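# Carry the carton-laden tray from coffee table to counter

## Task

Move the tray holding three drink cartons off the coffee table and onto the counter so that the tray's entire bottom rests on the counter and all three cartons remain upright on it. Then release it and back the robot away. The result must stay in place without the robot's support, and the robot must not topple or be left leaning.

## Robot and tools

ROBOT. An omnidirectional wheeled base carries a column about 1.75 m high. A carriage on the column moves 0 to 1.0 m (lift_m) and holds two identical six-joint arms with two-finger grippers. Arm bases sit about 0.57 m + lift_m above the floor, and the carriage extends about 0.15 m below them. A hand reaches 0.78 m from its shoulder but only about 0.38 m downward below its arm base. A hand is about 0.16 m long and 0.1 m wide, or 0.14 m when open. The parked arm pose is joints 1-6 = 0, 0.05, 0.05, 1.45, 0, 0, and with both parked the footprint is about 0.95 m wide by 0.7 m long. The wheel motors are weak (2 N m), so a light push already triggers contact_stop. Loose objects may occasionally be nudged by an outside push.

CAMERAS. carriage_camera is fixed on the carriage, facing forward and tilted about 20 degrees down. left_wrist_camera and right_wrist_camera look out past the fingertips. All images are 896x504. The calibration uses OpenCV pinhole+radial models, and T_world_to_cam maps base-frame points into the camera frame. Wrist-camera poses are derived from joint readings and can be off by several times the calibration error at long reach.

FRAMES. The base frame has its origin on the floor under the base centre, with x forward, y left and z up. left_hand and right_hand give the point between each hand's pads in this frame. quat_wxyz is the hand orientation: the hand's z axis runs along the fingers and the fingers open along its y axis, and (1,0,0,0) means pointing straight up with joints 1, 5 and 6 at 0. The odometry frame is the base frame at scene start. base_odometry counts wheel turns only, so slip shows up as travel. Heading runs -3.142 to 3.142, with left positive.

execute_actions. Argument actions is a list holding one action or none; an empty list only reports state and images. An action may contain base, joints, or both, started together.
- base takes exactly one relative command, measured from the last reported base position: translate_m (metres, forward +, -2 to 2), strafe_m (metres, left +, -2 to 2) or rotate_rad (radians, counter-clockwise +, -6.3 to 6.3).
- joints is a single object keyed by joint name, with absolute targets for both arms in one place:
  - lift_m: 0 to 1 m.
  - Each arm has joints <side>_joint1_rad to <side>_joint6_rad plus <side>_gripper_m, where side is left or right.
  - joint1 (-2.617 to 3.054) swings the arm about vertical, 0 forward, + to the left.
  - joint2 (0 to 3.141) is the shoulder: 0 upper arm back and level, 1.57 up, 3.14 forward and level.
  - joint3 (0 to 3.141) is the elbow, 0 folded, 3.14 straight.
  - joint4 (-1.57 to 1.57) pitches the wrist, + lifts the fingertips.
  - joint5 (-1.57 to 1.57) yaws the wrist, + swings the fingertips to the RIGHT.
  - joint6 (-2.094 to 2.094) rolls the hand, + clockwise viewed from the forearm.
  - gripper_m (0 to 0.093 m) is the pad gap.
  - A joint you omit may keep driving toward its earlier target.
- cameras is an optional list of camera names or "all"; [] means none. Unknown keys, names or out-of-range values make the call refused with no motion.

wait: seconds (0 to 10) lets the scene run on with no new command and returns state and images.
zoom_image: camera plus region [x0, y0, x1, y1] in pixels (origin at top-left, at most 504x504) of that camera's latest full image.
finished_scene: pass the current scene number. It ends the scene irreversibly, so call it only once the tray is settled and the robot has let go and moved clear.

RESULTS.
- The pictures line lists the cameras in image order.
- base_status and joint_status: done = reached target (for the base, wheels turned as commanded, even if slipping; a 1-2 mm move may fall short yet say done); off_target = at rest short of the target and possibly still pushing (normal for a gripper holding something); contact_stop or time_out = target dropped and the part holds where it stopped.
- "joint command not followed" with a cause means a self-collision check blocked that arm's targets (the gripper still moves). Affected joints read not_followed and may be retried on later actions. To recover, move only the blocked arm clear first, then the other in a later action.
- on_its_own reports what was not commanded this call; "held at" is the held target, not the actual position.
- motor_effort is a percent of maximum with the peak in brackets; readings are noisy and biased. Lift effort that keeps dropping while lowering means a hand or its load is resting on something. A drive_wheels value at rest that is larger than after a free move means the base is still pressing on something.
- Joint torques are noisy raw drive outputs.
- ARM HIT means a hard self-collision.
- MOTOR HOT appears from 75 °C. At 90 °C that arm halts for 10 s, and at 100 °C it goes limp and falls. These appear as OVER-TEMPERATURE FAULT, with limit_stop_at_motor_heat on the affected keys; resend those targets afterwards.

CAUTIONS.
- Arms have no contact stop: a blocked arm keeps pressing and snaps to its target once freed. The base may coast about 0.3 m after an arm touches something, and arms are mostly not monitored during turns or arm-commanding actions.
- After a blocked drive, back up about 0.2 m along the path you came (or turn back after a rotation), and repeat if still pressed. A sudden stop can knock over carried items.
- The base can slide under a table edge that the column then strikes. Reversing into such an edge can tip the robot.
- Tipping risk rises with a high carriage, outstretched arms, a load, pulling, or abrupt stops. About 1.5 kg in each forward-stretched hand can tip it. Only images reveal a lean.
- Hand readings drift at long reach. A level hand drops 10-17 cm per kg, and a fully stretched arm may not lift 1 kg.
- Grip force is about 45-60 N per pad.
- Never let the arms strike or press hard on each other; the self-collision check misses grippers, fingers and wrist cameras.
- Outstretched arms heat quickly, even with nothing in the hand.

Each tool is called after ">>>" as name([rows], argument=value, ...), one row to a line, values as JSON.

## Session

>>> execute_actions(actions=[])

Scene clock: 0.00 s.
Joint torques (N m, as the arm reports them, + toward a larger angle): no reading
base_odometry: x=+0.000 y=+0.000 heading=+0.000 (m, m, rad; odometry frame)
base_status: not commanded
joint_positions: lift_m=+0.299 left_joint1_rad=-0.001 left_joint2_rad=+0.046 left_joint3_rad=+0.024 left_joint4_rad=+1.439 left_joint5_rad=-0.005 left_joint6_rad=-0.014 left_gripper_m=+0.094 right_joint1_rad=+0.023 right_joint2_rad=+0.041 right_joint3_rad=+0.079 right_joint4_rad=+1.469 right_joint5_rad=+0.030 right_joint6_rad=-0.056 right_gripper_m=+0.095
joint_status: not commanded
motor_effort: lift_m=+17 drive_wheels=+3 (%)
left_hand: x=+0.3044 y=+0.3372 z=+1.2648 quat_wxyz=(+0.997, -0.003, +0.077, -0.008) (m; base frame)
right_hand: x=+0.2786 y=-0.3412 z=+1.2805 quat_wxyz=(+0.999, +0.014, +0.033, -0.017) (m; base frame)
pictures: carriage_camera, left_wrist_camera, right_wrist_camera
Images, in order (width x height): carriage_camera 896x504, left_wrist_camera 896x504, right_wrist_camera 896x504.

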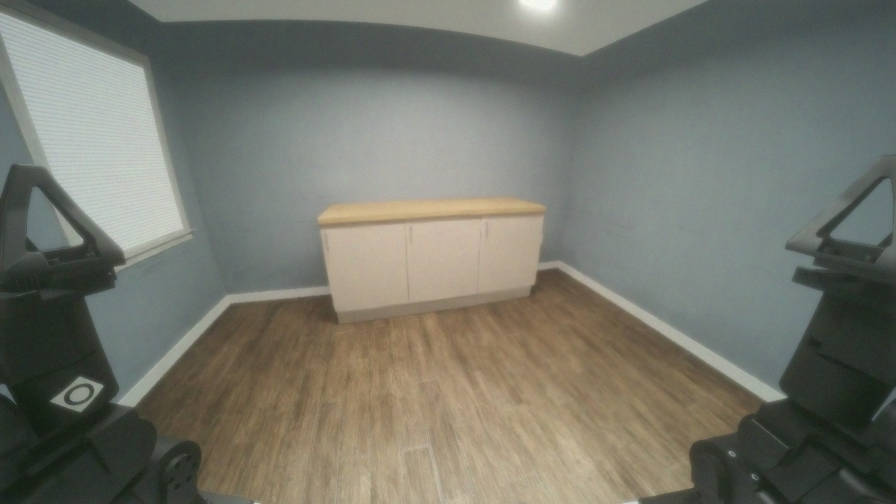

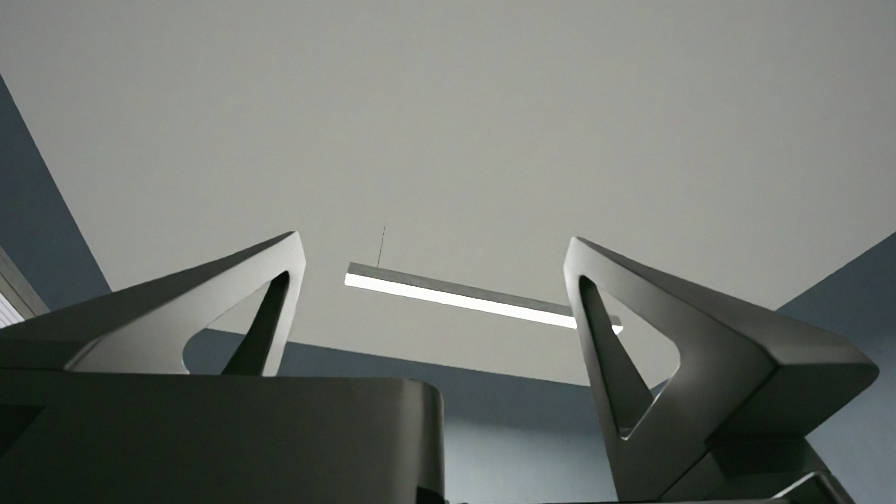

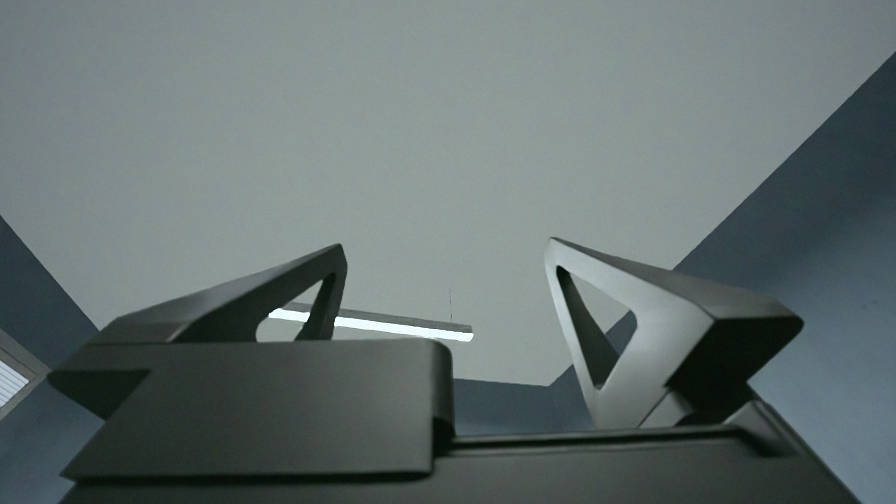

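>>> execute_actions([
  {"base":{"rotate_rad":3.14}},
], cameras=["carriage_camera"])

Scene clock: 5.60 s.
Joint torques (N m, as the arm reports them, + toward a larger angle): left_arm=[ 0.06  4.04  7.66 -0.02  0.13  0.08] | right_arm=[ 0.16  3.61  7.31 -0.21 -0.01  0.01]
base_odometry: x=+0.000 y=+0.000 heading=+3.138 (m, m, rad; odometry frame)
base_status: done
joint_positions: lift_m=+0.299 left_joint1_rad=-0.001 left_joint2_rad=+0.046 left_joint3_rad=+0.024 left_joint4_rad=+1.435 left_joint5_rad=-0.005 left_joint6_rad=-0.014 left_gripper_m=+0.094 right_joint1_rad=+0.023 right_joint2_rad=+0.041 right_joint3_rad=+0.079 right_joint4_rad=+1.466 right_joint5_rad=+0.030 right_joint6_rad=-0.056 right_gripper_m=+0.095
joint_status: not commanded
motor_effort: lift_m=+17(17) drive_wheels=+23(52) (%)
left_hand: x=+0.3054 y=+0.3372 z=+1.2646 quat_wxyz=(+0.997, -0.003, +0.079, -0.008) (m; base frame)
right_hand: x=+0.2792 y=-0.3412 z=+1.2804 quat_wxyz=(+0.999, +0.014, +0.034, -0.017) (m; base frame)
pictures: carriage_camera
Images, in order (width x height): carriage_camera 896x504.

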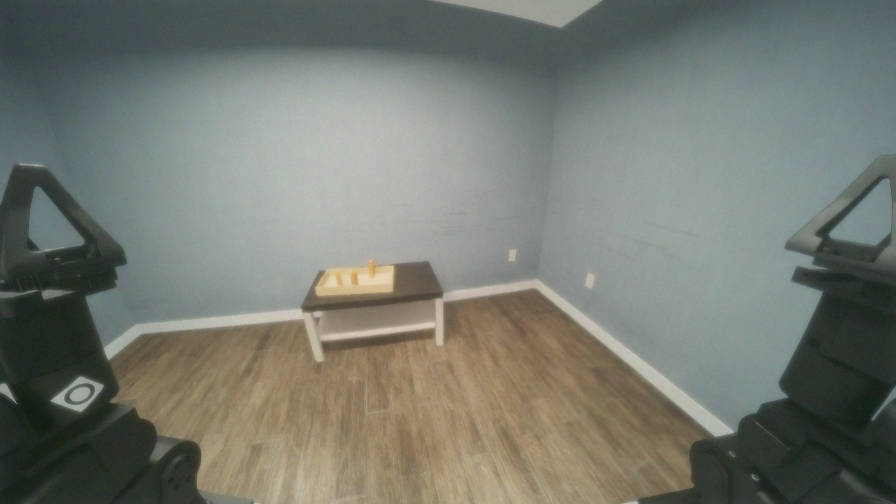

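>>> execute_actions([
  {"base":{"strafe_m":0.55},"joints":{"lift_m":0.1}},
], cameras=[])

>>> execute_actions([
  {"base":{"translate_m":0.8}},
], cameras=["carriage_camera"])

Scene clock: 12.63 s.
Joint torques (N m, as the arm reports them, + toward a larger angle): left_arm=[ 0.02  4.14  7.82 -0.03  0.13  0.08] | right_arm=[ 0.12  3.58  7.27 -0.23 -0.03  0.  ]
base_odometry: x=-0.001 y=-0.550 heading=+3.139 (m, m, rad; odometry frame)
base_status: done
joint_positions: lift_m=+0.100 left_joint1_rad=-0.001 left_joint2_rad=+0.046 left_joint3_rad=+0.024 left_joint4_rad=+1.437 left_joint5_rad=-0.005 left_joint6_rad=-0.014 left_gripper_m=+0.094 right_joint1_rad=+0.023 right_joint2_rad=+0.041 right_joint3_rad=+0.079 right_joint4_rad=+1.466 right_joint5_rad=+0.030 right_joint6_rad=-0.056 right_gripper_m=+0.095
joint_status: all done
motor_effort: lift_m=+17(16) drive_wheels=-17(50) (%)
left_hand: x=+0.3050 y=+0.3372 z=+1.0659 quat_wxyz=(+0.997, -0.003, +0.078, -0.008) (m; base frame)
right_hand: x=+0.2792 y=-0.3412 z=+1.0817 quat_wxyz=(+0.999, +0.014, +0.034, -0.017) (m; base frame)
pictures: none
No camera images: the call's "cameras" was empty. Leave "cameras" out to get every camera's image.

Scene clock: 16.60 s.
Joint torques (N m, as the arm reports them, + toward a larger angle): left_arm=[ 0.02  4.15  7.92 -0.07  0.13  0.08] | right_arm=[ 0.17  3.68  7.24 -0.21 -0.02  0.  ]
base_odometry: x=-0.801 y=-0.550 heading=+3.141 (m, m, rad; odometry frame)
base_status: done
joint_positions: lift_m=+0.100 left_joint1_rad=-0.001 left_joint2_rad=+0.046 left_joint3_rad=+0.024 left_joint4_rad=+1.439 left_joint5_rad=-0.005 left_joint6_rad=-0.014 left_gripper_m=+0.094 right_joint1_rad=+0.023 right_joint2_rad=+0.041 right_joint3_rad=+0.079 right_joint4_rad=+1.467 right_joint5_rad=+0.030 right_joint6_rad=-0.056 right_gripper_m=+0.095
joint_status: not commanded
motor_effort: lift_m=+17(16) drive_wheels=-12(39) (%)
left_hand: x=+0.3044 y=+0.3372 z=+1.0660 quat_wxyz=(+0.997, -0.003, +0.077, -0.008) (m; base frame)
right_hand: x=+0.2790 y=-0.3412 z=+1.0817 quat_wxyz=(+0.999, +0.014, +0.034, -0.017) (m; base frame)
pictures: carriage_camera
camera_calibration (this result's frames):
carriage_camera: T_world_to_cam=[[-0.0102521, -0.999918, -0.0077281, 0.00950151], [-0.344721, 0.0107889, -0.938643, 1.05753], [0.938649, -0.00695903, -0.344803, 0.206643], [0, 0, 0, 1]] pos_world=[0.170683, -0.000470807, 1.06396]
Images, in order (width x height): carriage_camera 896x504.

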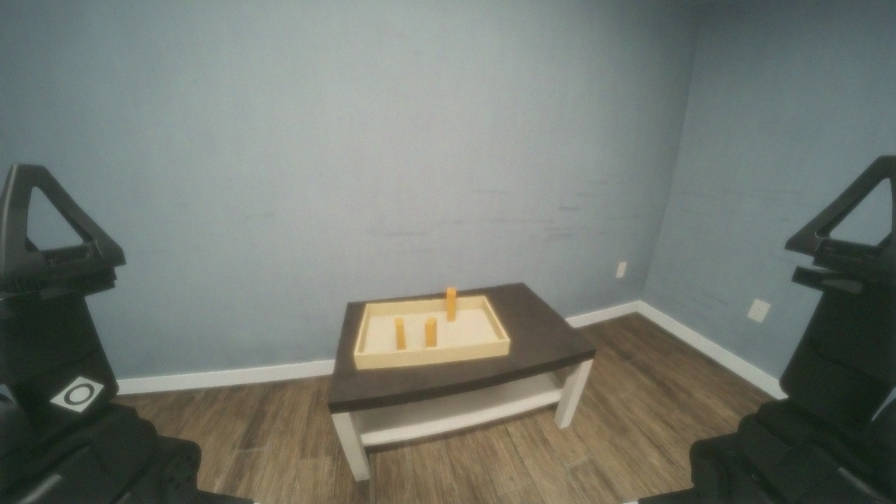

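>>> execute_actions([
  {"base":{"rotate_rad":0.11},"joints":{"lift_m":0.3,"left_joint2_rad":2.0,"left_joint3_rad":1.4,"left_joint4_rad":-0.97,"right_joint2_rad":2.0,"right_joint3_rad":1.4,"right_joint4_rad":-0.97,"left_gripper_m":0.06,"right_gripper_m":0.06}},
])

Scene clock: 30.53 s.
Joint torques (N m, as the arm reports them, + toward a larger angle): left_arm=[ 0.02 -9.55 10.3   0.59  0.12  0.08] | right_arm=[ 0.21 -9.33  8.8   0.32  0.   -0.01]
base_odometry: x=-0.801 y=-0.550 heading=-3.033 (m, m, rad; odometry frame)
base_status: done
joint_positions: lift_m=+0.300 left_joint1_rad=-0.001 left_joint2_rad=+1.993 left_joint3_rad=+1.379 left_joint4_rad=-0.967 left_joint5_rad=-0.005 left_joint6_rad=-0.014 left_gripper_m=+0.060 right_joint1_rad=+0.023 right_joint2_rad=+1.991 right_joint3_rad=+1.384 right_joint4_rad=-0.959 right_joint5_rad=+0.030 right_joint6_rad=-0.056 right_gripper_m=+0.060
joint_status: all done
motor_effort: lift_m=+16(22) drive_wheels=-9(22) (%)
left_hand: x=+0.6245 y=+0.3368 z=+0.8595 quat_wxyz=(-0.005, -0.007, +1.000, +0.003) (m; base frame)
right_hand: x=+0.6285 y=-0.3332 z=+0.8612 quat_wxyz=(+0.002, -0.039, +0.999, -0.015) (m; base frame)
pictures: carriage_camera, left_wrist_camera, right_wrist_camera
camera_calibration (this result's frames):
carriage_camera: T_world_to_cam=[[-0.0102521, -0.999918, -0.0077281, 0.0110474], [-0.344721, 0.0107889, -0.938643, 1.24529], [0.938649, -0.00695903, -0.344803, 0.275617], [0, 0, 0, 1]] pos_world=[0.170683, -0.000470807, 1.264]
left_wrist_camera: T_world_to_cam=[[0.0479214, -0.998789, 0.0111427, 0.29426], [-0.786317, -0.0308431, 0.617053, -0.0266385], [-0.615962, -0.0383317, -0.786843, 1.19644], [0, 0, 0, 1]] pos_world=[0.701912, 0.338943, 0.954567]
right_wrist_camera: T_world_to_cam=[[0.0574481, -0.997466, 0.0419663, -0.402417], [-0.813772, -0.0224345, 0.58075, 0.00753537], [-0.578337, -0.067514, -0.812999, 1.16297], [0, 0, 0, 1]] pos_world=[0.701837, -0.322712, 0.958002]
Images, in order (width x height): carriage_camera 896x504, left_wrist_camera 896x504, right_wrist_camera 896x504.

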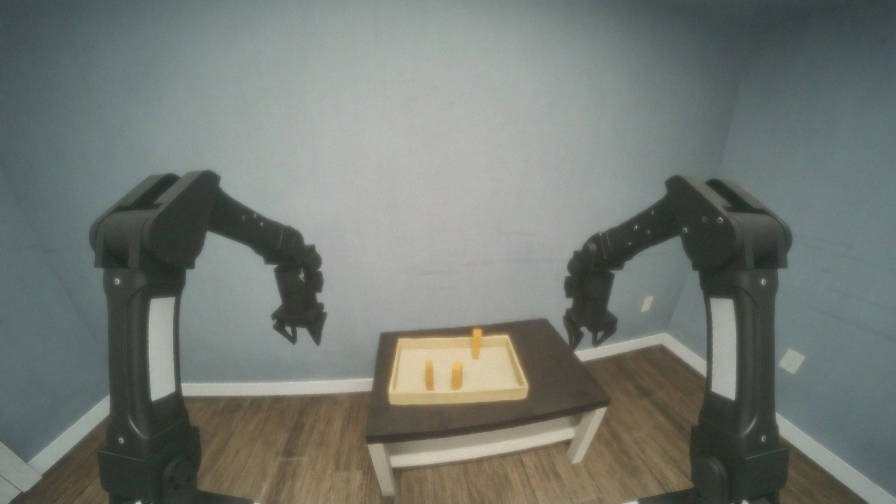

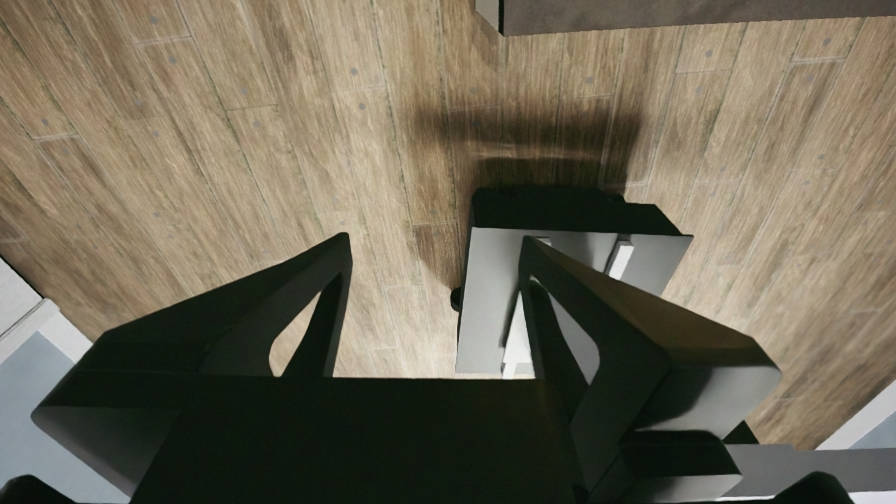

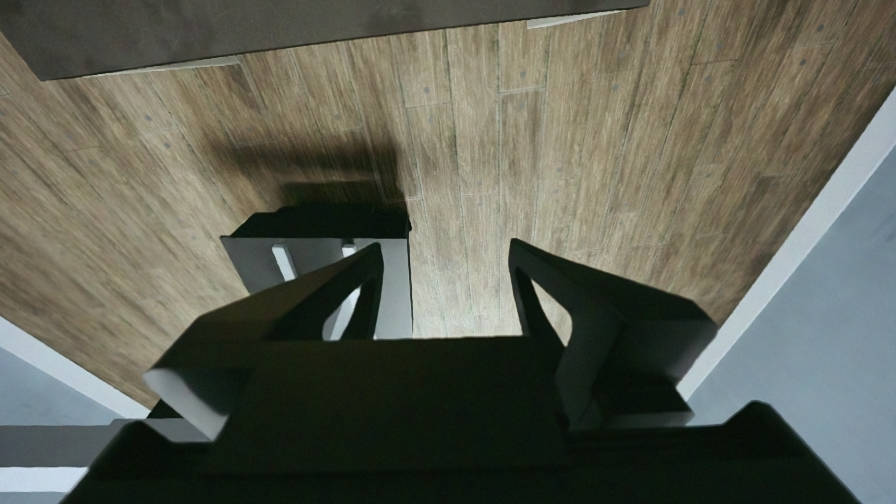

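>>> execute_actions([
  {"base":{"translate_m":0.33},"joints":{"left_joint1_rad":-0.2,"right_joint1_rad":0.2,"left_joint6_rad":-0.2,"right_joint6_rad":0.2}},
])

Scene clock: 38.50 s.
Joint torques (N m, as the arm reports them, + toward a larger angle): left_arm=[ 0.72 -9.65 10.05  0.56  0.09  0.02] | right_arm=[-0.62 -9.35  8.92  0.34  0.04  0.06]
base_odometry: x=-1.129 y=-0.586 heading=-3.031 (m, m, rad; odometry frame)
base_status: done
joint_positions: lift_m=+0.300 left_joint1_rad=-0.211 left_joint2_rad=+1.993 left_joint3_rad=+1.379 left_joint4_rad=-0.969 left_joint5_rad=-0.004 left_joint6_rad=-0.194 left_gripper_m=+0.060 right_joint1_rad=+0.208 right_joint2_rad=+1.991 right_joint3_rad=+1.384 right_joint4_rad=-0.962 right_joint5_rad=+0.029 right_joint6_rad=+0.193 right_gripper_m=+0.060
joint_status: all done
motor_effort: lift_m=+16(16) drive_wheels=-18(49) (%)
left_hand: x=+0.6163 y=+0.2616 z=+0.8595 quat_wxyz=(-0.005, +0.009, +1.000, +0.003) (m; base frame)
right_hand: x=+0.6208 y=-0.2664 z=+0.8612 quat_wxyz=(+0.004, -0.007, +1.000, -0.014) (m; base frame)
pictures: carriage_camera, left_wrist_camera, right_wrist_camera
camera_calibration (this result's frames):
carriage_camera: T_world_to_cam=[[-0.0102521, -0.999918, -0.0077281, 0.0110474], [-0.344721, 0.0107889, -0.938643, 1.24529], [0.938649, -0.00695903, -0.344803, 0.275617], [0, 0, 0, 1]] pos_world=[0.170683, -0.000470807, 1.264]
left_wrist_camera: T_world_to_cam=[[0.0178118, -0.999784, 0.0107268, 0.238755], [-0.786702, -0.00739258, 0.617289, -0.0414479], [-0.617076, -0.0194338, -0.786664, 1.18414], [0, 0, 0, 1]] pos_world=[0.693845, 0.26141, 0.954545]
right_wrist_camera: T_world_to_cam=[[-0.00697607, -0.999174, 0.0400317, -0.294118], [-0.815753, 0.0288401, 0.57768, 0.0203607], [-0.578358, -0.028626, -0.815281, 1.1754], [0, 0, 0, 1]] pos_world=[0.694356, -0.260815, 0.958289]
Images, in order (width x height): carriage_camera 896x504, left_wrist_camera 896x504, right_wrist_camera 896x504.

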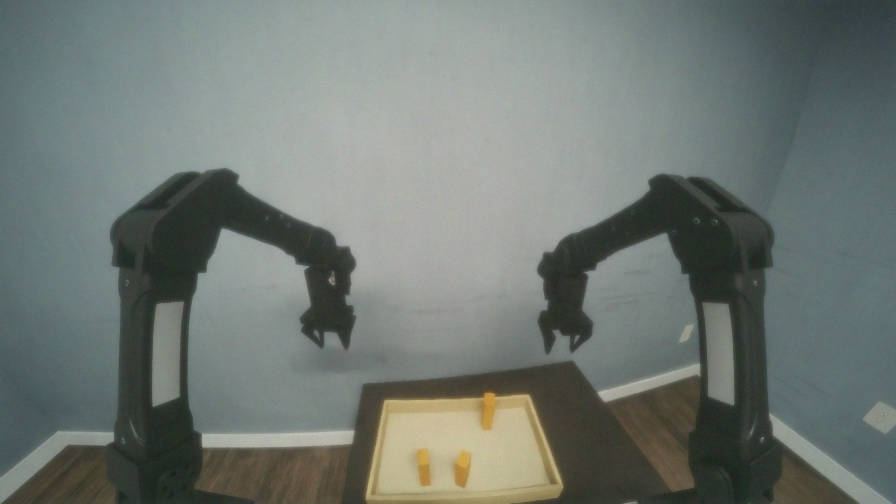

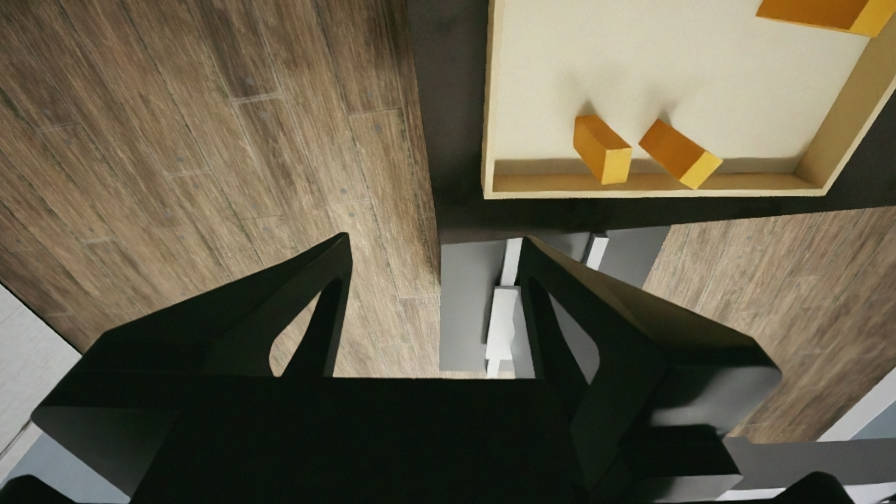

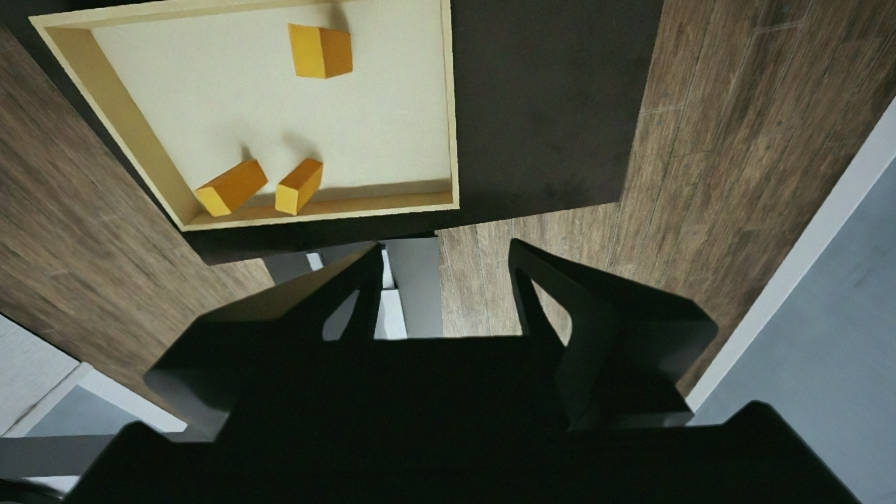

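>>> execute_actions([
  {"joints":{"lift_m":0.05,"left_joint1_rad":-0.38,"right_joint1_rad":0.26,"left_joint6_rad":-0.38,"right_joint6_rad":0.26,"left_gripper_m":0.09,"right_gripper_m":0.09}},
])

Scene clock: 45.90 s.
Joint torques (N m, as the arm reports them, + toward a larger angle): left_arm=[ 0.62 -9.49  8.75  0.6   0.06  0.02] | right_arm=[-0.08 -9.47  8.37  0.36  0.04  0.06]
base_odometry: x=-1.129 y=-0.586 heading=-3.031 (m, m, rad; odometry frame)
base_status: not commanded
joint_positions: lift_m=+0.050 left_joint1_rad=-0.389 left_joint2_rad=+1.993 left_joint3_rad=+1.393 left_joint4_rad=-0.969 left_joint5_rad=-0.004 left_joint6_rad=-0.374 left_gripper_m=+0.090 right_joint1_rad=+0.263 right_joint2_rad=+1.993 right_joint3_rad=+1.392 right_joint4_rad=-0.963 right_joint5_rad=+0.030 right_joint6_rad=+0.254 right_gripper_m=+0.090
joint_status: all done
motor_effort: lift_m=+16(16) drive_wheels=-17(17) (%)
left_hand: x=+0.6019 y=+0.1987 z=+0.6125 quat_wxyz=(+0.002, +0.007, +1.000, +0.001) (m; base frame)
right_hand: x=+0.6187 y=-0.2462 z=+0.6126 quat_wxyz=(+0.008, -0.005, +1.000, -0.013) (m; base frame)
pictures: carriage_camera, left_wrist_camera, right_wrist_camera
camera_calibration (this result's frames):
carriage_camera: T_world_to_cam=[[-0.0102521, -0.999918, -0.0077281, 0.00911509], [-0.344721, 0.0107889, -0.938643, 1.01059], [0.938649, -0.00695903, -0.344803, 0.189402], [0, 0, 0, 1]] pos_world=[0.170683, -0.000470807, 1.01396]
left_wrist_camera: T_world_to_cam=[[0.0199314, -0.999699, 0.0143357, 0.175265], [-0.794988, -0.00715161, 0.606583, 0.110683], [-0.606298, -0.0234868, -0.794891, 0.979058], [0, 0, 0, 1]] pos_world=[0.6781, 0.198998, 0.708593]
right_wrist_camera: T_world_to_cam=[[-0.0122073, -0.999195, 0.0382198, -0.259682], [-0.820021, 0.0318764, 0.571445, 0.168882], [-0.572203, -0.0243653, -0.81975, 0.972023], [0, 0, 0, 1]] pos_world=[0.691512, -0.241172, 0.710234]
Images, in order (width x height): carriage_camera 896x504, left_wrist_camera 896x504, right_wrist_camera 896x504.

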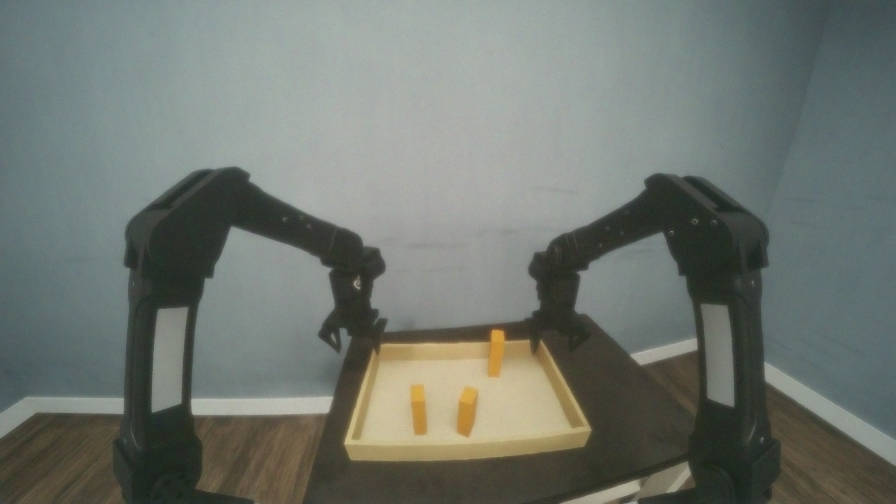

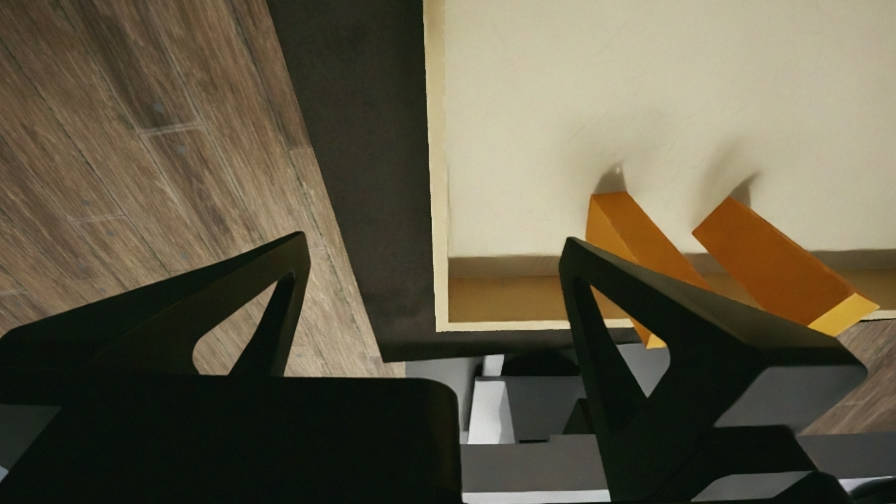

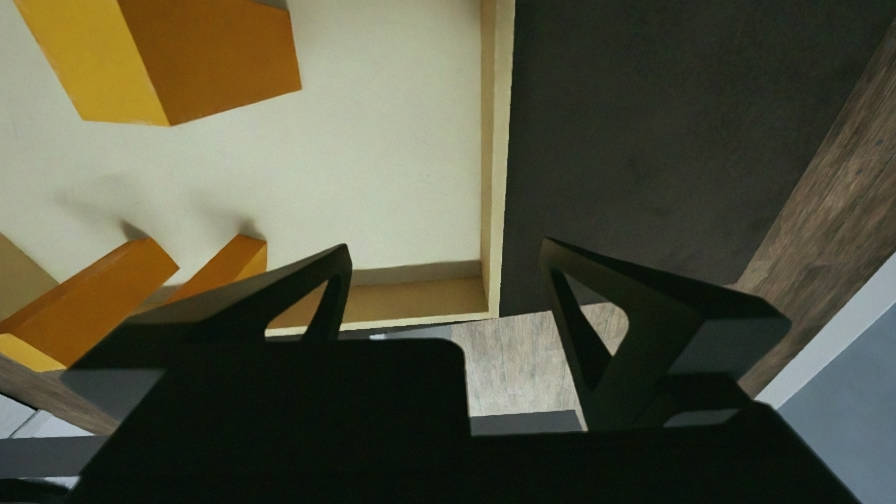

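>>> execute_actions([
  {"joints":{"lift_m":0.0,"left_joint2_rad":2.1,"right_joint2_rad":2.1,"left_joint4_rad":-0.87,"right_joint4_rad":-0.87}},
])

Scene clock: 50.73 s.
Joint torques (N m, as the arm reports them, + toward a larger angle): left_arm=[  0.65 -11.82   8.26   0.6    0.06   0.02] | right_arm=[ -0.52 -10.19   7.4    0.45   0.     0.07]
base_odometry: x=-1.129 y=-0.586 heading=-3.031 (m, m, rad; odometry frame)
base_status: not commanded
joint_positions: lift_m=+0.000 left_joint1_rad=-0.388 left_joint2_rad=+2.109 left_joint3_rad=+1.398 left_joint4_rad=-0.872 left_joint5_rad=-0.004 left_joint6_rad=-0.374 left_gripper_m=+0.090 right_joint1_rad=+0.267 right_joint2_rad=+2.093 right_joint3_rad=+1.401 right_joint4_rad=-0.873 right_joint5_rad=+0.033 right_joint6_rad=+0.254 right_gripper_m=+0.090
joint_status: all done
motor_effort: lift_m=+17(17) drive_wheels=-14(18) (%)
left_hand: x=+0.6133 y=+0.1944 z=+0.5229 quat_wxyz=(-0.005, +0.007, +1.000, +0.004) (m; base frame)
right_hand: x=+0.6323 y=-0.2416 z=+0.5296 quat_wxyz=(+0.008, -0.006, +1.000, -0.015) (m; base frame)
pictures: carriage_camera, left_wrist_camera, right_wrist_camera
camera_calibration (this result's frames):
carriage_camera: T_world_to_cam=[[-0.0102521, -0.999918, -0.0077281, 0.00872868], [-0.344721, 0.0107889, -0.938643, 0.963659], [0.938649, -0.00695903, -0.344803, 0.172162], [0, 0, 0, 1]] pos_world=[0.170683, -0.000470807, 0.963961]
left_wrist_camera: T_world_to_cam=[[0.0212261, -0.999737, 0.00872463, 0.1741], [-0.786986, -0.0113257, 0.616866, 0.164587], [-0.616605, -0.0199599, -0.787019, 0.916227], [0, 0, 0, 1]] pos_world=[0.690783, 0.194206, 0.618041]
right_wrist_camera: T_world_to_cam=[[-0.00918341, -0.999103, 0.0413496, -0.255286], [-0.820164, 0.031182, 0.571278, 0.227299], [-0.572054, -0.0286672, -0.819715, 0.910697], [0, 0, 0, 1]] pos_world=[0.705046, -0.236038, 0.627217]
Images, in order (width x height): carriage_camera 896x504, left_wrist_camera 896x504, right_wrist_camera 896x504.

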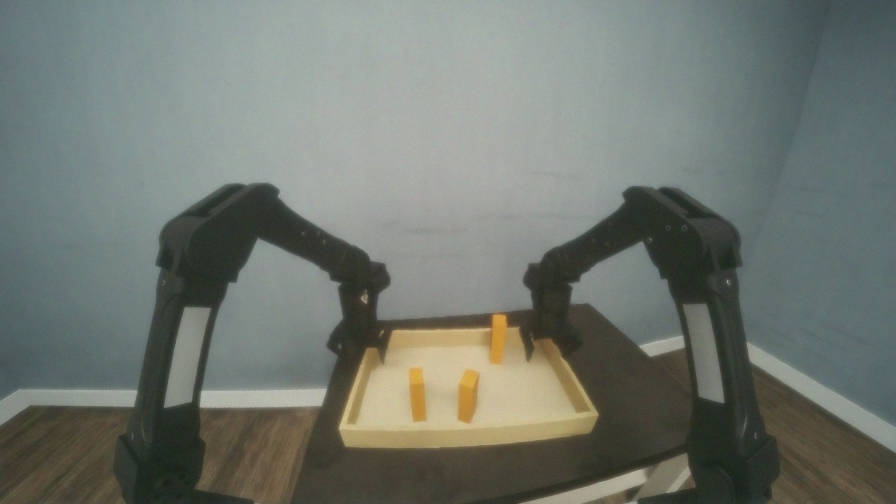

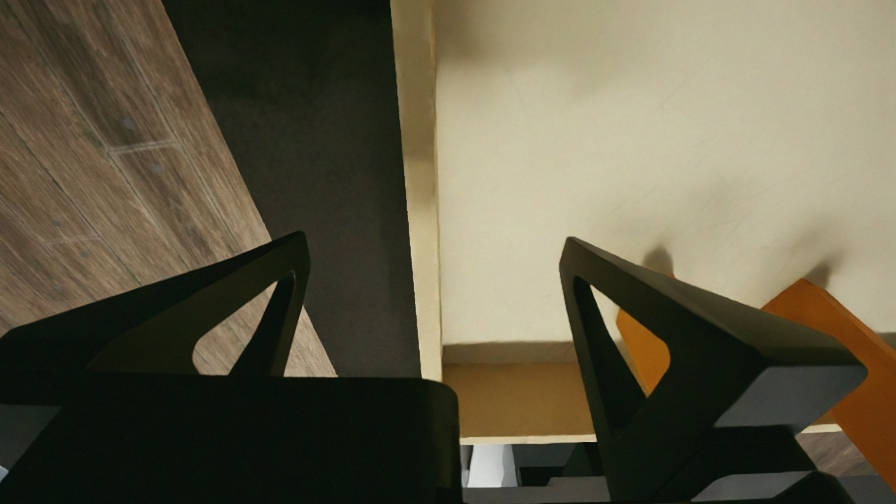

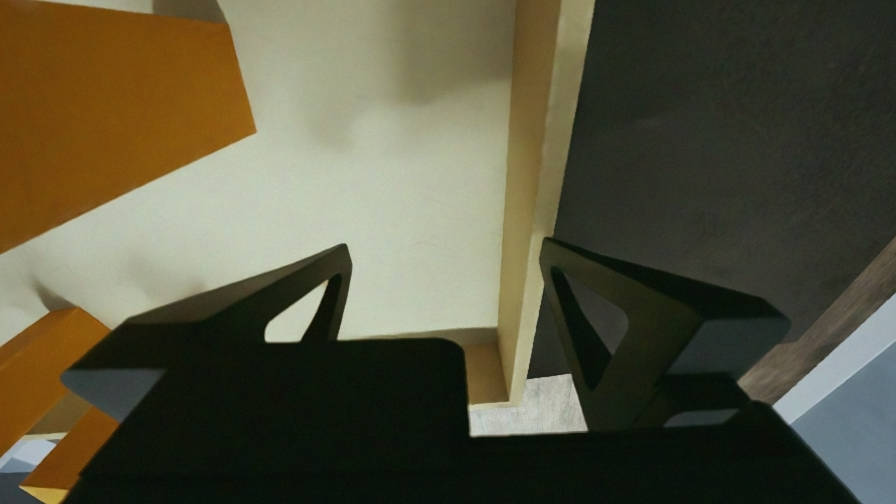

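>>> execute_actions([
  {"base":{"translate_m":-0.06},"joints":{"right_joint1_rad":0.31,"right_joint6_rad":0.3}},
], cameras=[])

>>> execute_actions([
  {"joints":{"left_joint2_rad":2.18,"right_joint2_rad":2.19,"left_joint4_rad":-0.79,"right_joint4_rad":-0.78}},
])

Scene clock: 57.63 s.
Joint torques (N m, as the arm reports them, + toward a larger angle): left_arm=[  0.01 -11.65   8.32   0.52   0.07   0.02] | right_arm=[  0.24 -10.18   7.3    0.45   0.     0.06]
base_odometry: x=-1.069 y=-0.579 heading=-3.033 (m, m, rad; odometry frame)
base_status: done
joint_positions: lift_m=+0.000 left_joint1_rad=-0.384 left_joint2_rad=+2.109 left_joint3_rad=+1.398 left_joint4_rad=-0.869 left_joint5_rad=-0.004 left_joint6_rad=-0.374 left_gripper_m=+0.090 right_joint1_rad=+0.309 right_joint2_rad=+2.093 right_joint3_rad=+1.401 right_joint4_rad=-0.871 right_joint5_rad=+0.033 right_joint6_rad=+0.294 right_gripper_m=+0.090
joint_status: all done
motor_effort: lift_m=+17(17) drive_wheels=+11(47) (%)
left_hand: x=+0.6146 y=+0.1955 z=+0.5229 quat_wxyz=(-0.003, +0.005, +1.000, +0.003) (m; base frame)
right_hand: x=+0.6284 y=-0.2260 z=+0.5296 quat_wxyz=(+0.009, -0.007, +1.000, -0.014) (m; base frame)
pictures: none
No camera images: the call's "cameras" was empty. Leave "cameras" out to get every camera's image.

Scene clock: 58.30 s.
Joint torques (N m, as the arm reports them, + toward a larger angle): left_arm=[  0.31 -10.7    8.21   0.6    0.07   0.03] | right_arm=[  0.2  -10.6    7.07   0.47   0.     0.08]
base_odometry: x=-1.069 y=-0.579 heading=-3.033 (m, m, rad; odometry frame)
base_status: not commanded
joint_positions: lift_m=+0.000 left_joint1_rad=-0.384 left_joint2_rad=+2.172 left_joint3_rad=+1.398 left_joint4_rad=-0.790 left_joint5_rad=-0.004 left_joint6_rad=-0.374 left_gripper_m=+0.090 right_joint1_rad=+0.309 right_joint2_rad=+2.186 right_joint3_rad=+1.401 right_joint4_rad=-0.787 right_joint5_rad=+0.033 right_joint6_rad=+0.294 right_gripper_m=+0.090
joint_status: all done
motor_effort: lift_m=+17(16) drive_wheels=+10(14) (%)
left_hand: x=+0.6240 y=+0.1917 z=+0.4999 quat_wxyz=(+0.004, +0.005, +1.000, +0.001) (m; base frame)
right_hand: x=+0.6353 y=-0.2238 z=+0.4957 quat_wxyz=(+0.005, -0.007, +1.000, -0.016) (m; base frame)
pictures: carriage_camera, left_wrist_camera, right_wrist_camera
camera_calibration (this result's frames):
carriage_camera: T_world_to_cam=[[-0.0102521, -0.999918, -0.0077281, 0.00872868], [-0.344721, 0.0107889, -0.938643, 0.963659], [0.938649, -0.00695903, -0.344803, 0.172162], [0, 0, 0, 1]] pos_world=[0.170683, -0.000470807, 0.963961]
left_wrist_camera: T_world_to_cam=[[0.0252111, -0.999554, 0.016005, 0.165304], [-0.797293, -0.0104462, 0.603502, 0.20012], [-0.603066, -0.0279757, -0.797201, 0.902826], [0, 0, 0, 1]] pos_world=[0.69985, 0.192578, 0.596315]
right_wrist_camera: T_world_to_cam=[[-0.00625228, -0.999057, 0.0429538, -0.238668], [-0.816955, 0.0298742, 0.575927, 0.243912], [-0.576668, -0.0314904, -0.816372, 0.885827], [0, 0, 0, 1]] pos_world=[0.708601, -0.217834, 0.59294]
Images, in order (width x height): carriage_camera 896x504, left_wrist_camera 896x504, right_wrist_camera 896x504.

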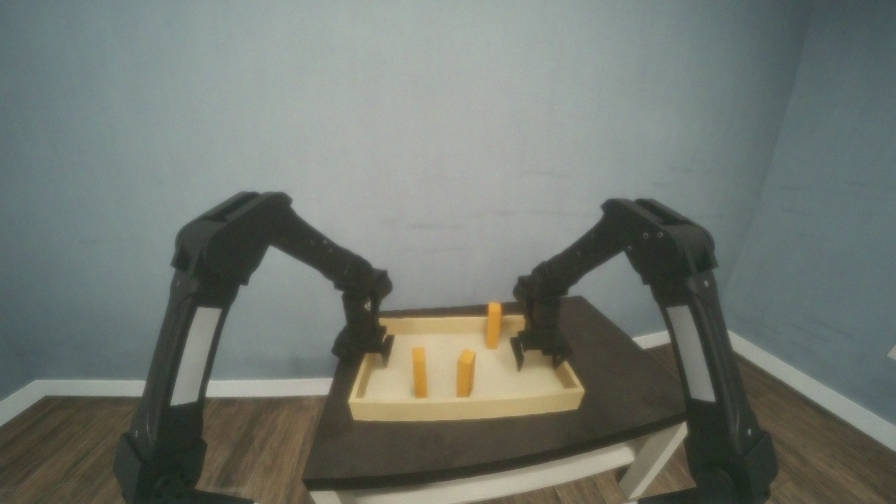

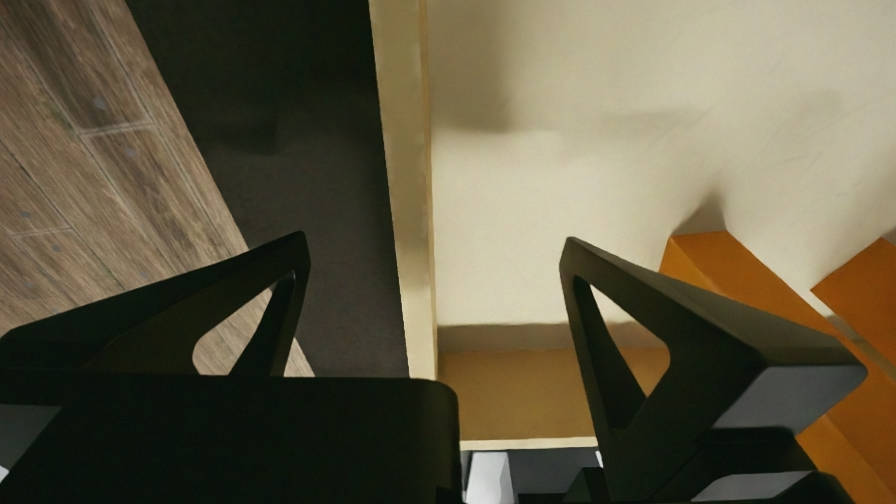

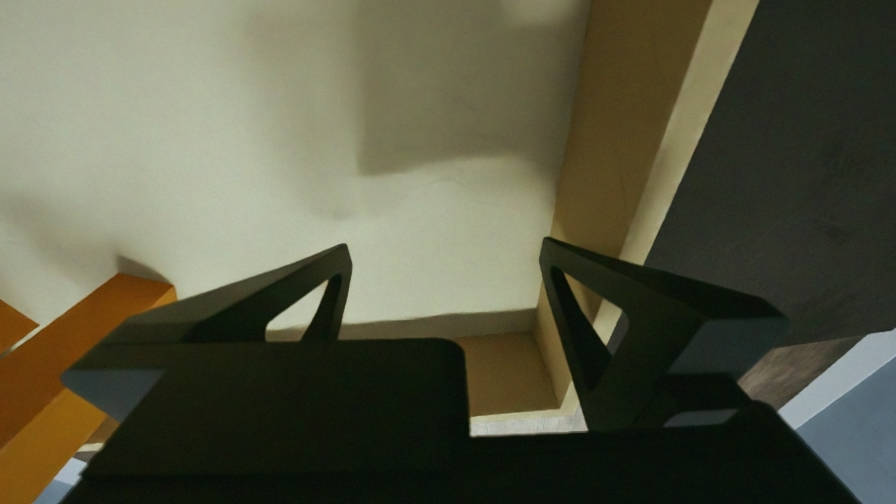

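>>> execute_actions([
  {"joints":{"right_joint2_rad":2.05,"right_joint4_rad":-0.92}},
], cameras=[])

>>> execute_actions([
  {"joints":{"right_joint1_rad":0.235,"right_joint6_rad":0.23}},
], cameras=["right_wrist_camera"])

Scene clock: 62.27 s.
Joint torques (N m, as the arm reports them, + toward a larger angle): left_arm=[  0.18 -10.94   7.95   0.63   0.08   0.02] | right_arm=[ 0.29 -9.07  7.44  0.32  0.01  0.05]
base_odometry: x=-1.069 y=-0.579 heading=-3.033 (m, m, rad; odometry frame)
base_status: not commanded
joint_positions: lift_m=+0.000 left_joint1_rad=-0.384 left_joint2_rad=+2.172 left_joint3_rad=+1.398 left_joint4_rad=-0.790 left_joint5_rad=-0.004 left_joint6_rad=-0.374 left_gripper_m=+0.090 right_joint1_rad=+0.309 right_joint2_rad=+2.033 right_joint3_rad=+1.401 right_joint4_rad=-0.905 right_joint5_rad=+0.033 right_joint6_rad=+0.294 right_gripper_m=+0.090
joint_status: all done
motor_effort: lift_m=+16(16) drive_wheels=+10(12) (%)
left_hand: x=+0.6240 y=+0.1917 z=+0.4999 quat_wxyz=(+0.004, +0.005, +1.000, +0.001) (m; base frame)
right_hand: x=+0.6269 y=-0.2264 z=+0.5508 quat_wxyz=(+0.021, -0.007, +1.000, -0.011) (m; base frame)
pictures: none
No camera images: the call's "cameras" was empty. Leave "cameras" out to get every camera's image.

Scene clock: 62.90 s.
Joint torques (N m, as the arm reports them, + toward a larger angle): left_arm=[  0.24 -10.66   7.95   0.62   0.06   0.02] | right_arm=[ 0.73 -8.9   7.48  0.32  0.02 -0.04]
base_odometry: x=-1.069 y=-0.579 heading=-3.033 (m, m, rad; odometry frame)
base_status: not commanded
joint_positions: lift_m=+0.000 left_joint1_rad=-0.384 left_joint2_rad=+2.172 left_joint3_rad=+1.398 left_joint4_rad=-0.790 left_joint5_rad=-0.004 left_joint6_rad=-0.374 left_gripper_m=+0.090 right_joint1_rad=+0.229 right_joint2_rad=+2.033 right_joint3_rad=+1.401 right_joint4_rad=-0.905 right_joint5_rad=+0.032 right_joint6_rad=+0.235 right_gripper_m=+0.090
joint_status: all done
motor_effort: lift_m=+16(16) drive_wheels=+11(10) (%)
left_hand: x=+0.6240 y=+0.1917 z=+0.4999 quat_wxyz=(+0.004, +0.005, +1.000, +0.001) (m; base frame)
right_hand: x=+0.6345 y=-0.2556 z=+0.5508 quat_wxyz=(+0.020, +0.003, +1.000, -0.012) (m; base frame)
pictures: right_wrist_camera
camera_calibration (this result's frames):
right_wrist_camera: T_world_to_cam=[[-0.0276917, -0.999024, 0.0344175, -0.254558], [-0.833898, 0.0420734, 0.550312, 0.240485], [-0.551223, -0.0134616, -0.834249, 0.927675], [0, 0, 0, 1]] pos_world=[0.704846, -0.251939, 0.650332]
Images, in order (width x height): right_wrist_camera 896x504.

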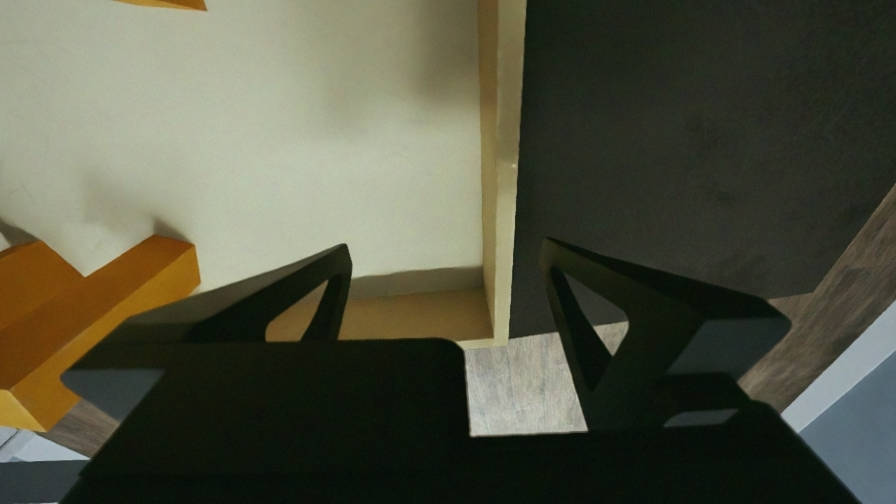

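A bit more outward, then lower.

>>> execute_actions([
  {"joints":{"right_joint1_rad":0.2,"right_joint6_rad":0.2}},
], cameras=[])

>>> execute_actions([
  {"joints":{"right_joint2_rad":2.2,"right_joint4_rad":-0.77}},
])

Scene clock: 65.83 s.
Joint torques (N m, as the arm reports them, + toward a larger angle): left_arm=[  0.23 -10.59   7.95   0.62   0.1    0.02] | right_arm=[-0.06 -9.19  7.61  0.35  0.   -0.05]
base_odometry: x=-1.069 y=-0.579 heading=-3.033 (m, m, rad; odometry frame)
base_status: not commanded
joint_positions: lift_m=+0.000 left_joint1_rad=-0.384 left_joint2_rad=+2.172 left_joint3_rad=+1.398 left_joint4_rad=-0.790 left_joint5_rad=-0.004 left_joint6_rad=-0.374 left_gripper_m=+0.090 right_joint1_rad=+0.202 right_joint2_rad=+2.033 right_joint3_rad=+1.401 right_joint4_rad=-0.905 right_joint5_rad=+0.032 right_joint6_rad=+0.206 right_gripper_m=+0.090
joint_status: all done
motor_effort: lift_m=+16(16) drive_wheels=+10(9) (%)
left_hand: x=+0.6240 y=+0.1917 z=+0.4999 quat_wxyz=(+0.004, +0.005, +1.000, +0.001) (m; base frame)
right_hand: x=+0.6366 y=-0.2657 z=+0.5508 quat_wxyz=(+0.020, +0.002, +1.000, -0.012) (m; base frame)
pictures: none
No camera images: the call's "cameras" was empty. Leave "cameras" out to get every camera's image.

Scene clock: 66.57 s.
Joint torques (N m, as the arm reports them, + toward a larger angle): left_arm=[  0.4  -10.8    7.96   0.63   0.09   0.02] | right_arm=[  0.01 -11.1    6.87   0.46   0.    -0.08]
base_odometry: x=-1.069 y=-0.579 heading=-3.033 (m, m, rad; odometry frame)
base_status: not commanded
joint_positions: lift_m=+0.000 left_joint1_rad=-0.384 left_joint2_rad=+2.172 left_joint3_rad=+1.398 left_joint4_rad=-0.790 left_joint5_rad=-0.004 left_joint6_rad=-0.374 left_gripper_m=+0.090 right_joint1_rad=+0.202 right_joint2_rad=+2.201 right_joint3_rad=+1.401 right_joint4_rad=-0.779 right_joint5_rad=+0.032 right_joint6_rad=+0.206 right_gripper_m=+0.090
joint_status: all done
motor_effort: lift_m=+16(16) drive_wheels=+9(9) (%)
left_hand: x=+0.6240 y=+0.1917 z=+0.4999 quat_wxyz=(+0.004, +0.005, +1.000, +0.001) (m; base frame)
right_hand: x=+0.6446 y=-0.2640 z=+0.4901 quat_wxyz=(+0.000, +0.002, +1.000, -0.017) (m; base frame)
pictures: carriage_camera, left_wrist_camera, right_wrist_camera
camera_calibration (this result's frames):
carriage_camera: T_world_to_cam=[[-0.0102521, -0.999918, -0.0077281, 0.00872868], [-0.344721, 0.0107889, -0.938643, 0.963659], [0.938649, -0.00695903, -0.344803, 0.172162], [0, 0, 0, 1]] pos_world=[0.170683, -0.000470807, 0.963961]
left_wrist_camera: T_world_to_cam=[[0.0252111, -0.999554, 0.016005, 0.165304], [-0.797293, -0.0104462, 0.603502, 0.20012], [-0.603066, -0.0279757, -0.797201, 0.902826], [0, 0, 0, 1]] pos_world=[0.69985, 0.192578, 0.596315]
right_wrist_camera: T_world_to_cam=[[-0.0241524, -0.998697, 0.0449601, -0.267951], [-0.810471, 0.0458903, 0.583978, 0.252106], [-0.585281, -0.0223343, -0.810523, 0.890473], [0, 0, 0, 1]] pos_world=[0.719029, -0.259283, 0.586571]
Images, in order (width x height): carriage_camera 896x504, left_wrist_camera 896x504, right_wrist_camera 896x504.

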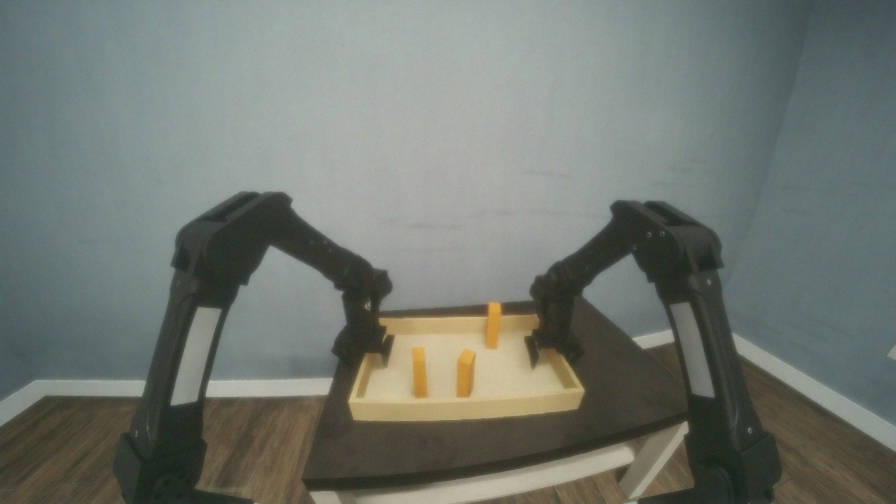

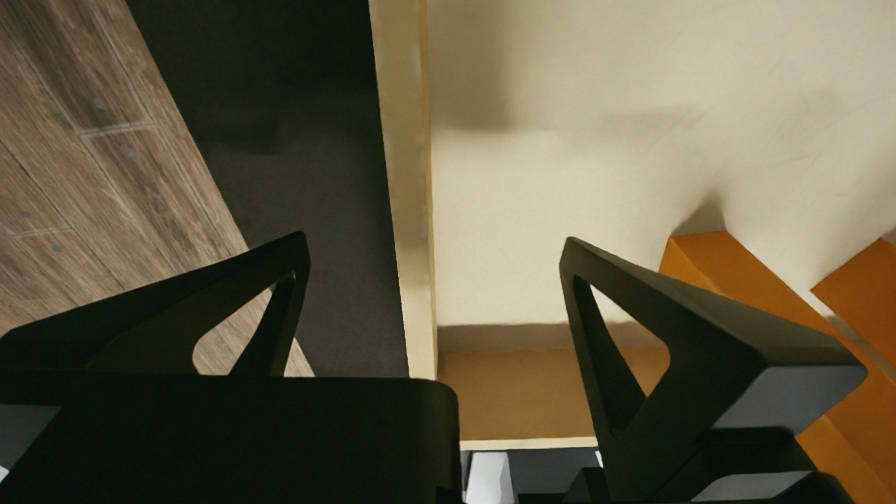

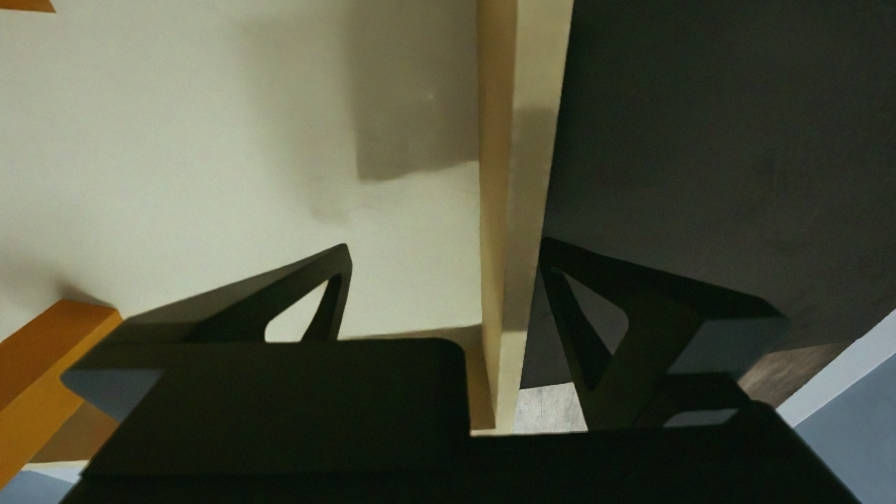

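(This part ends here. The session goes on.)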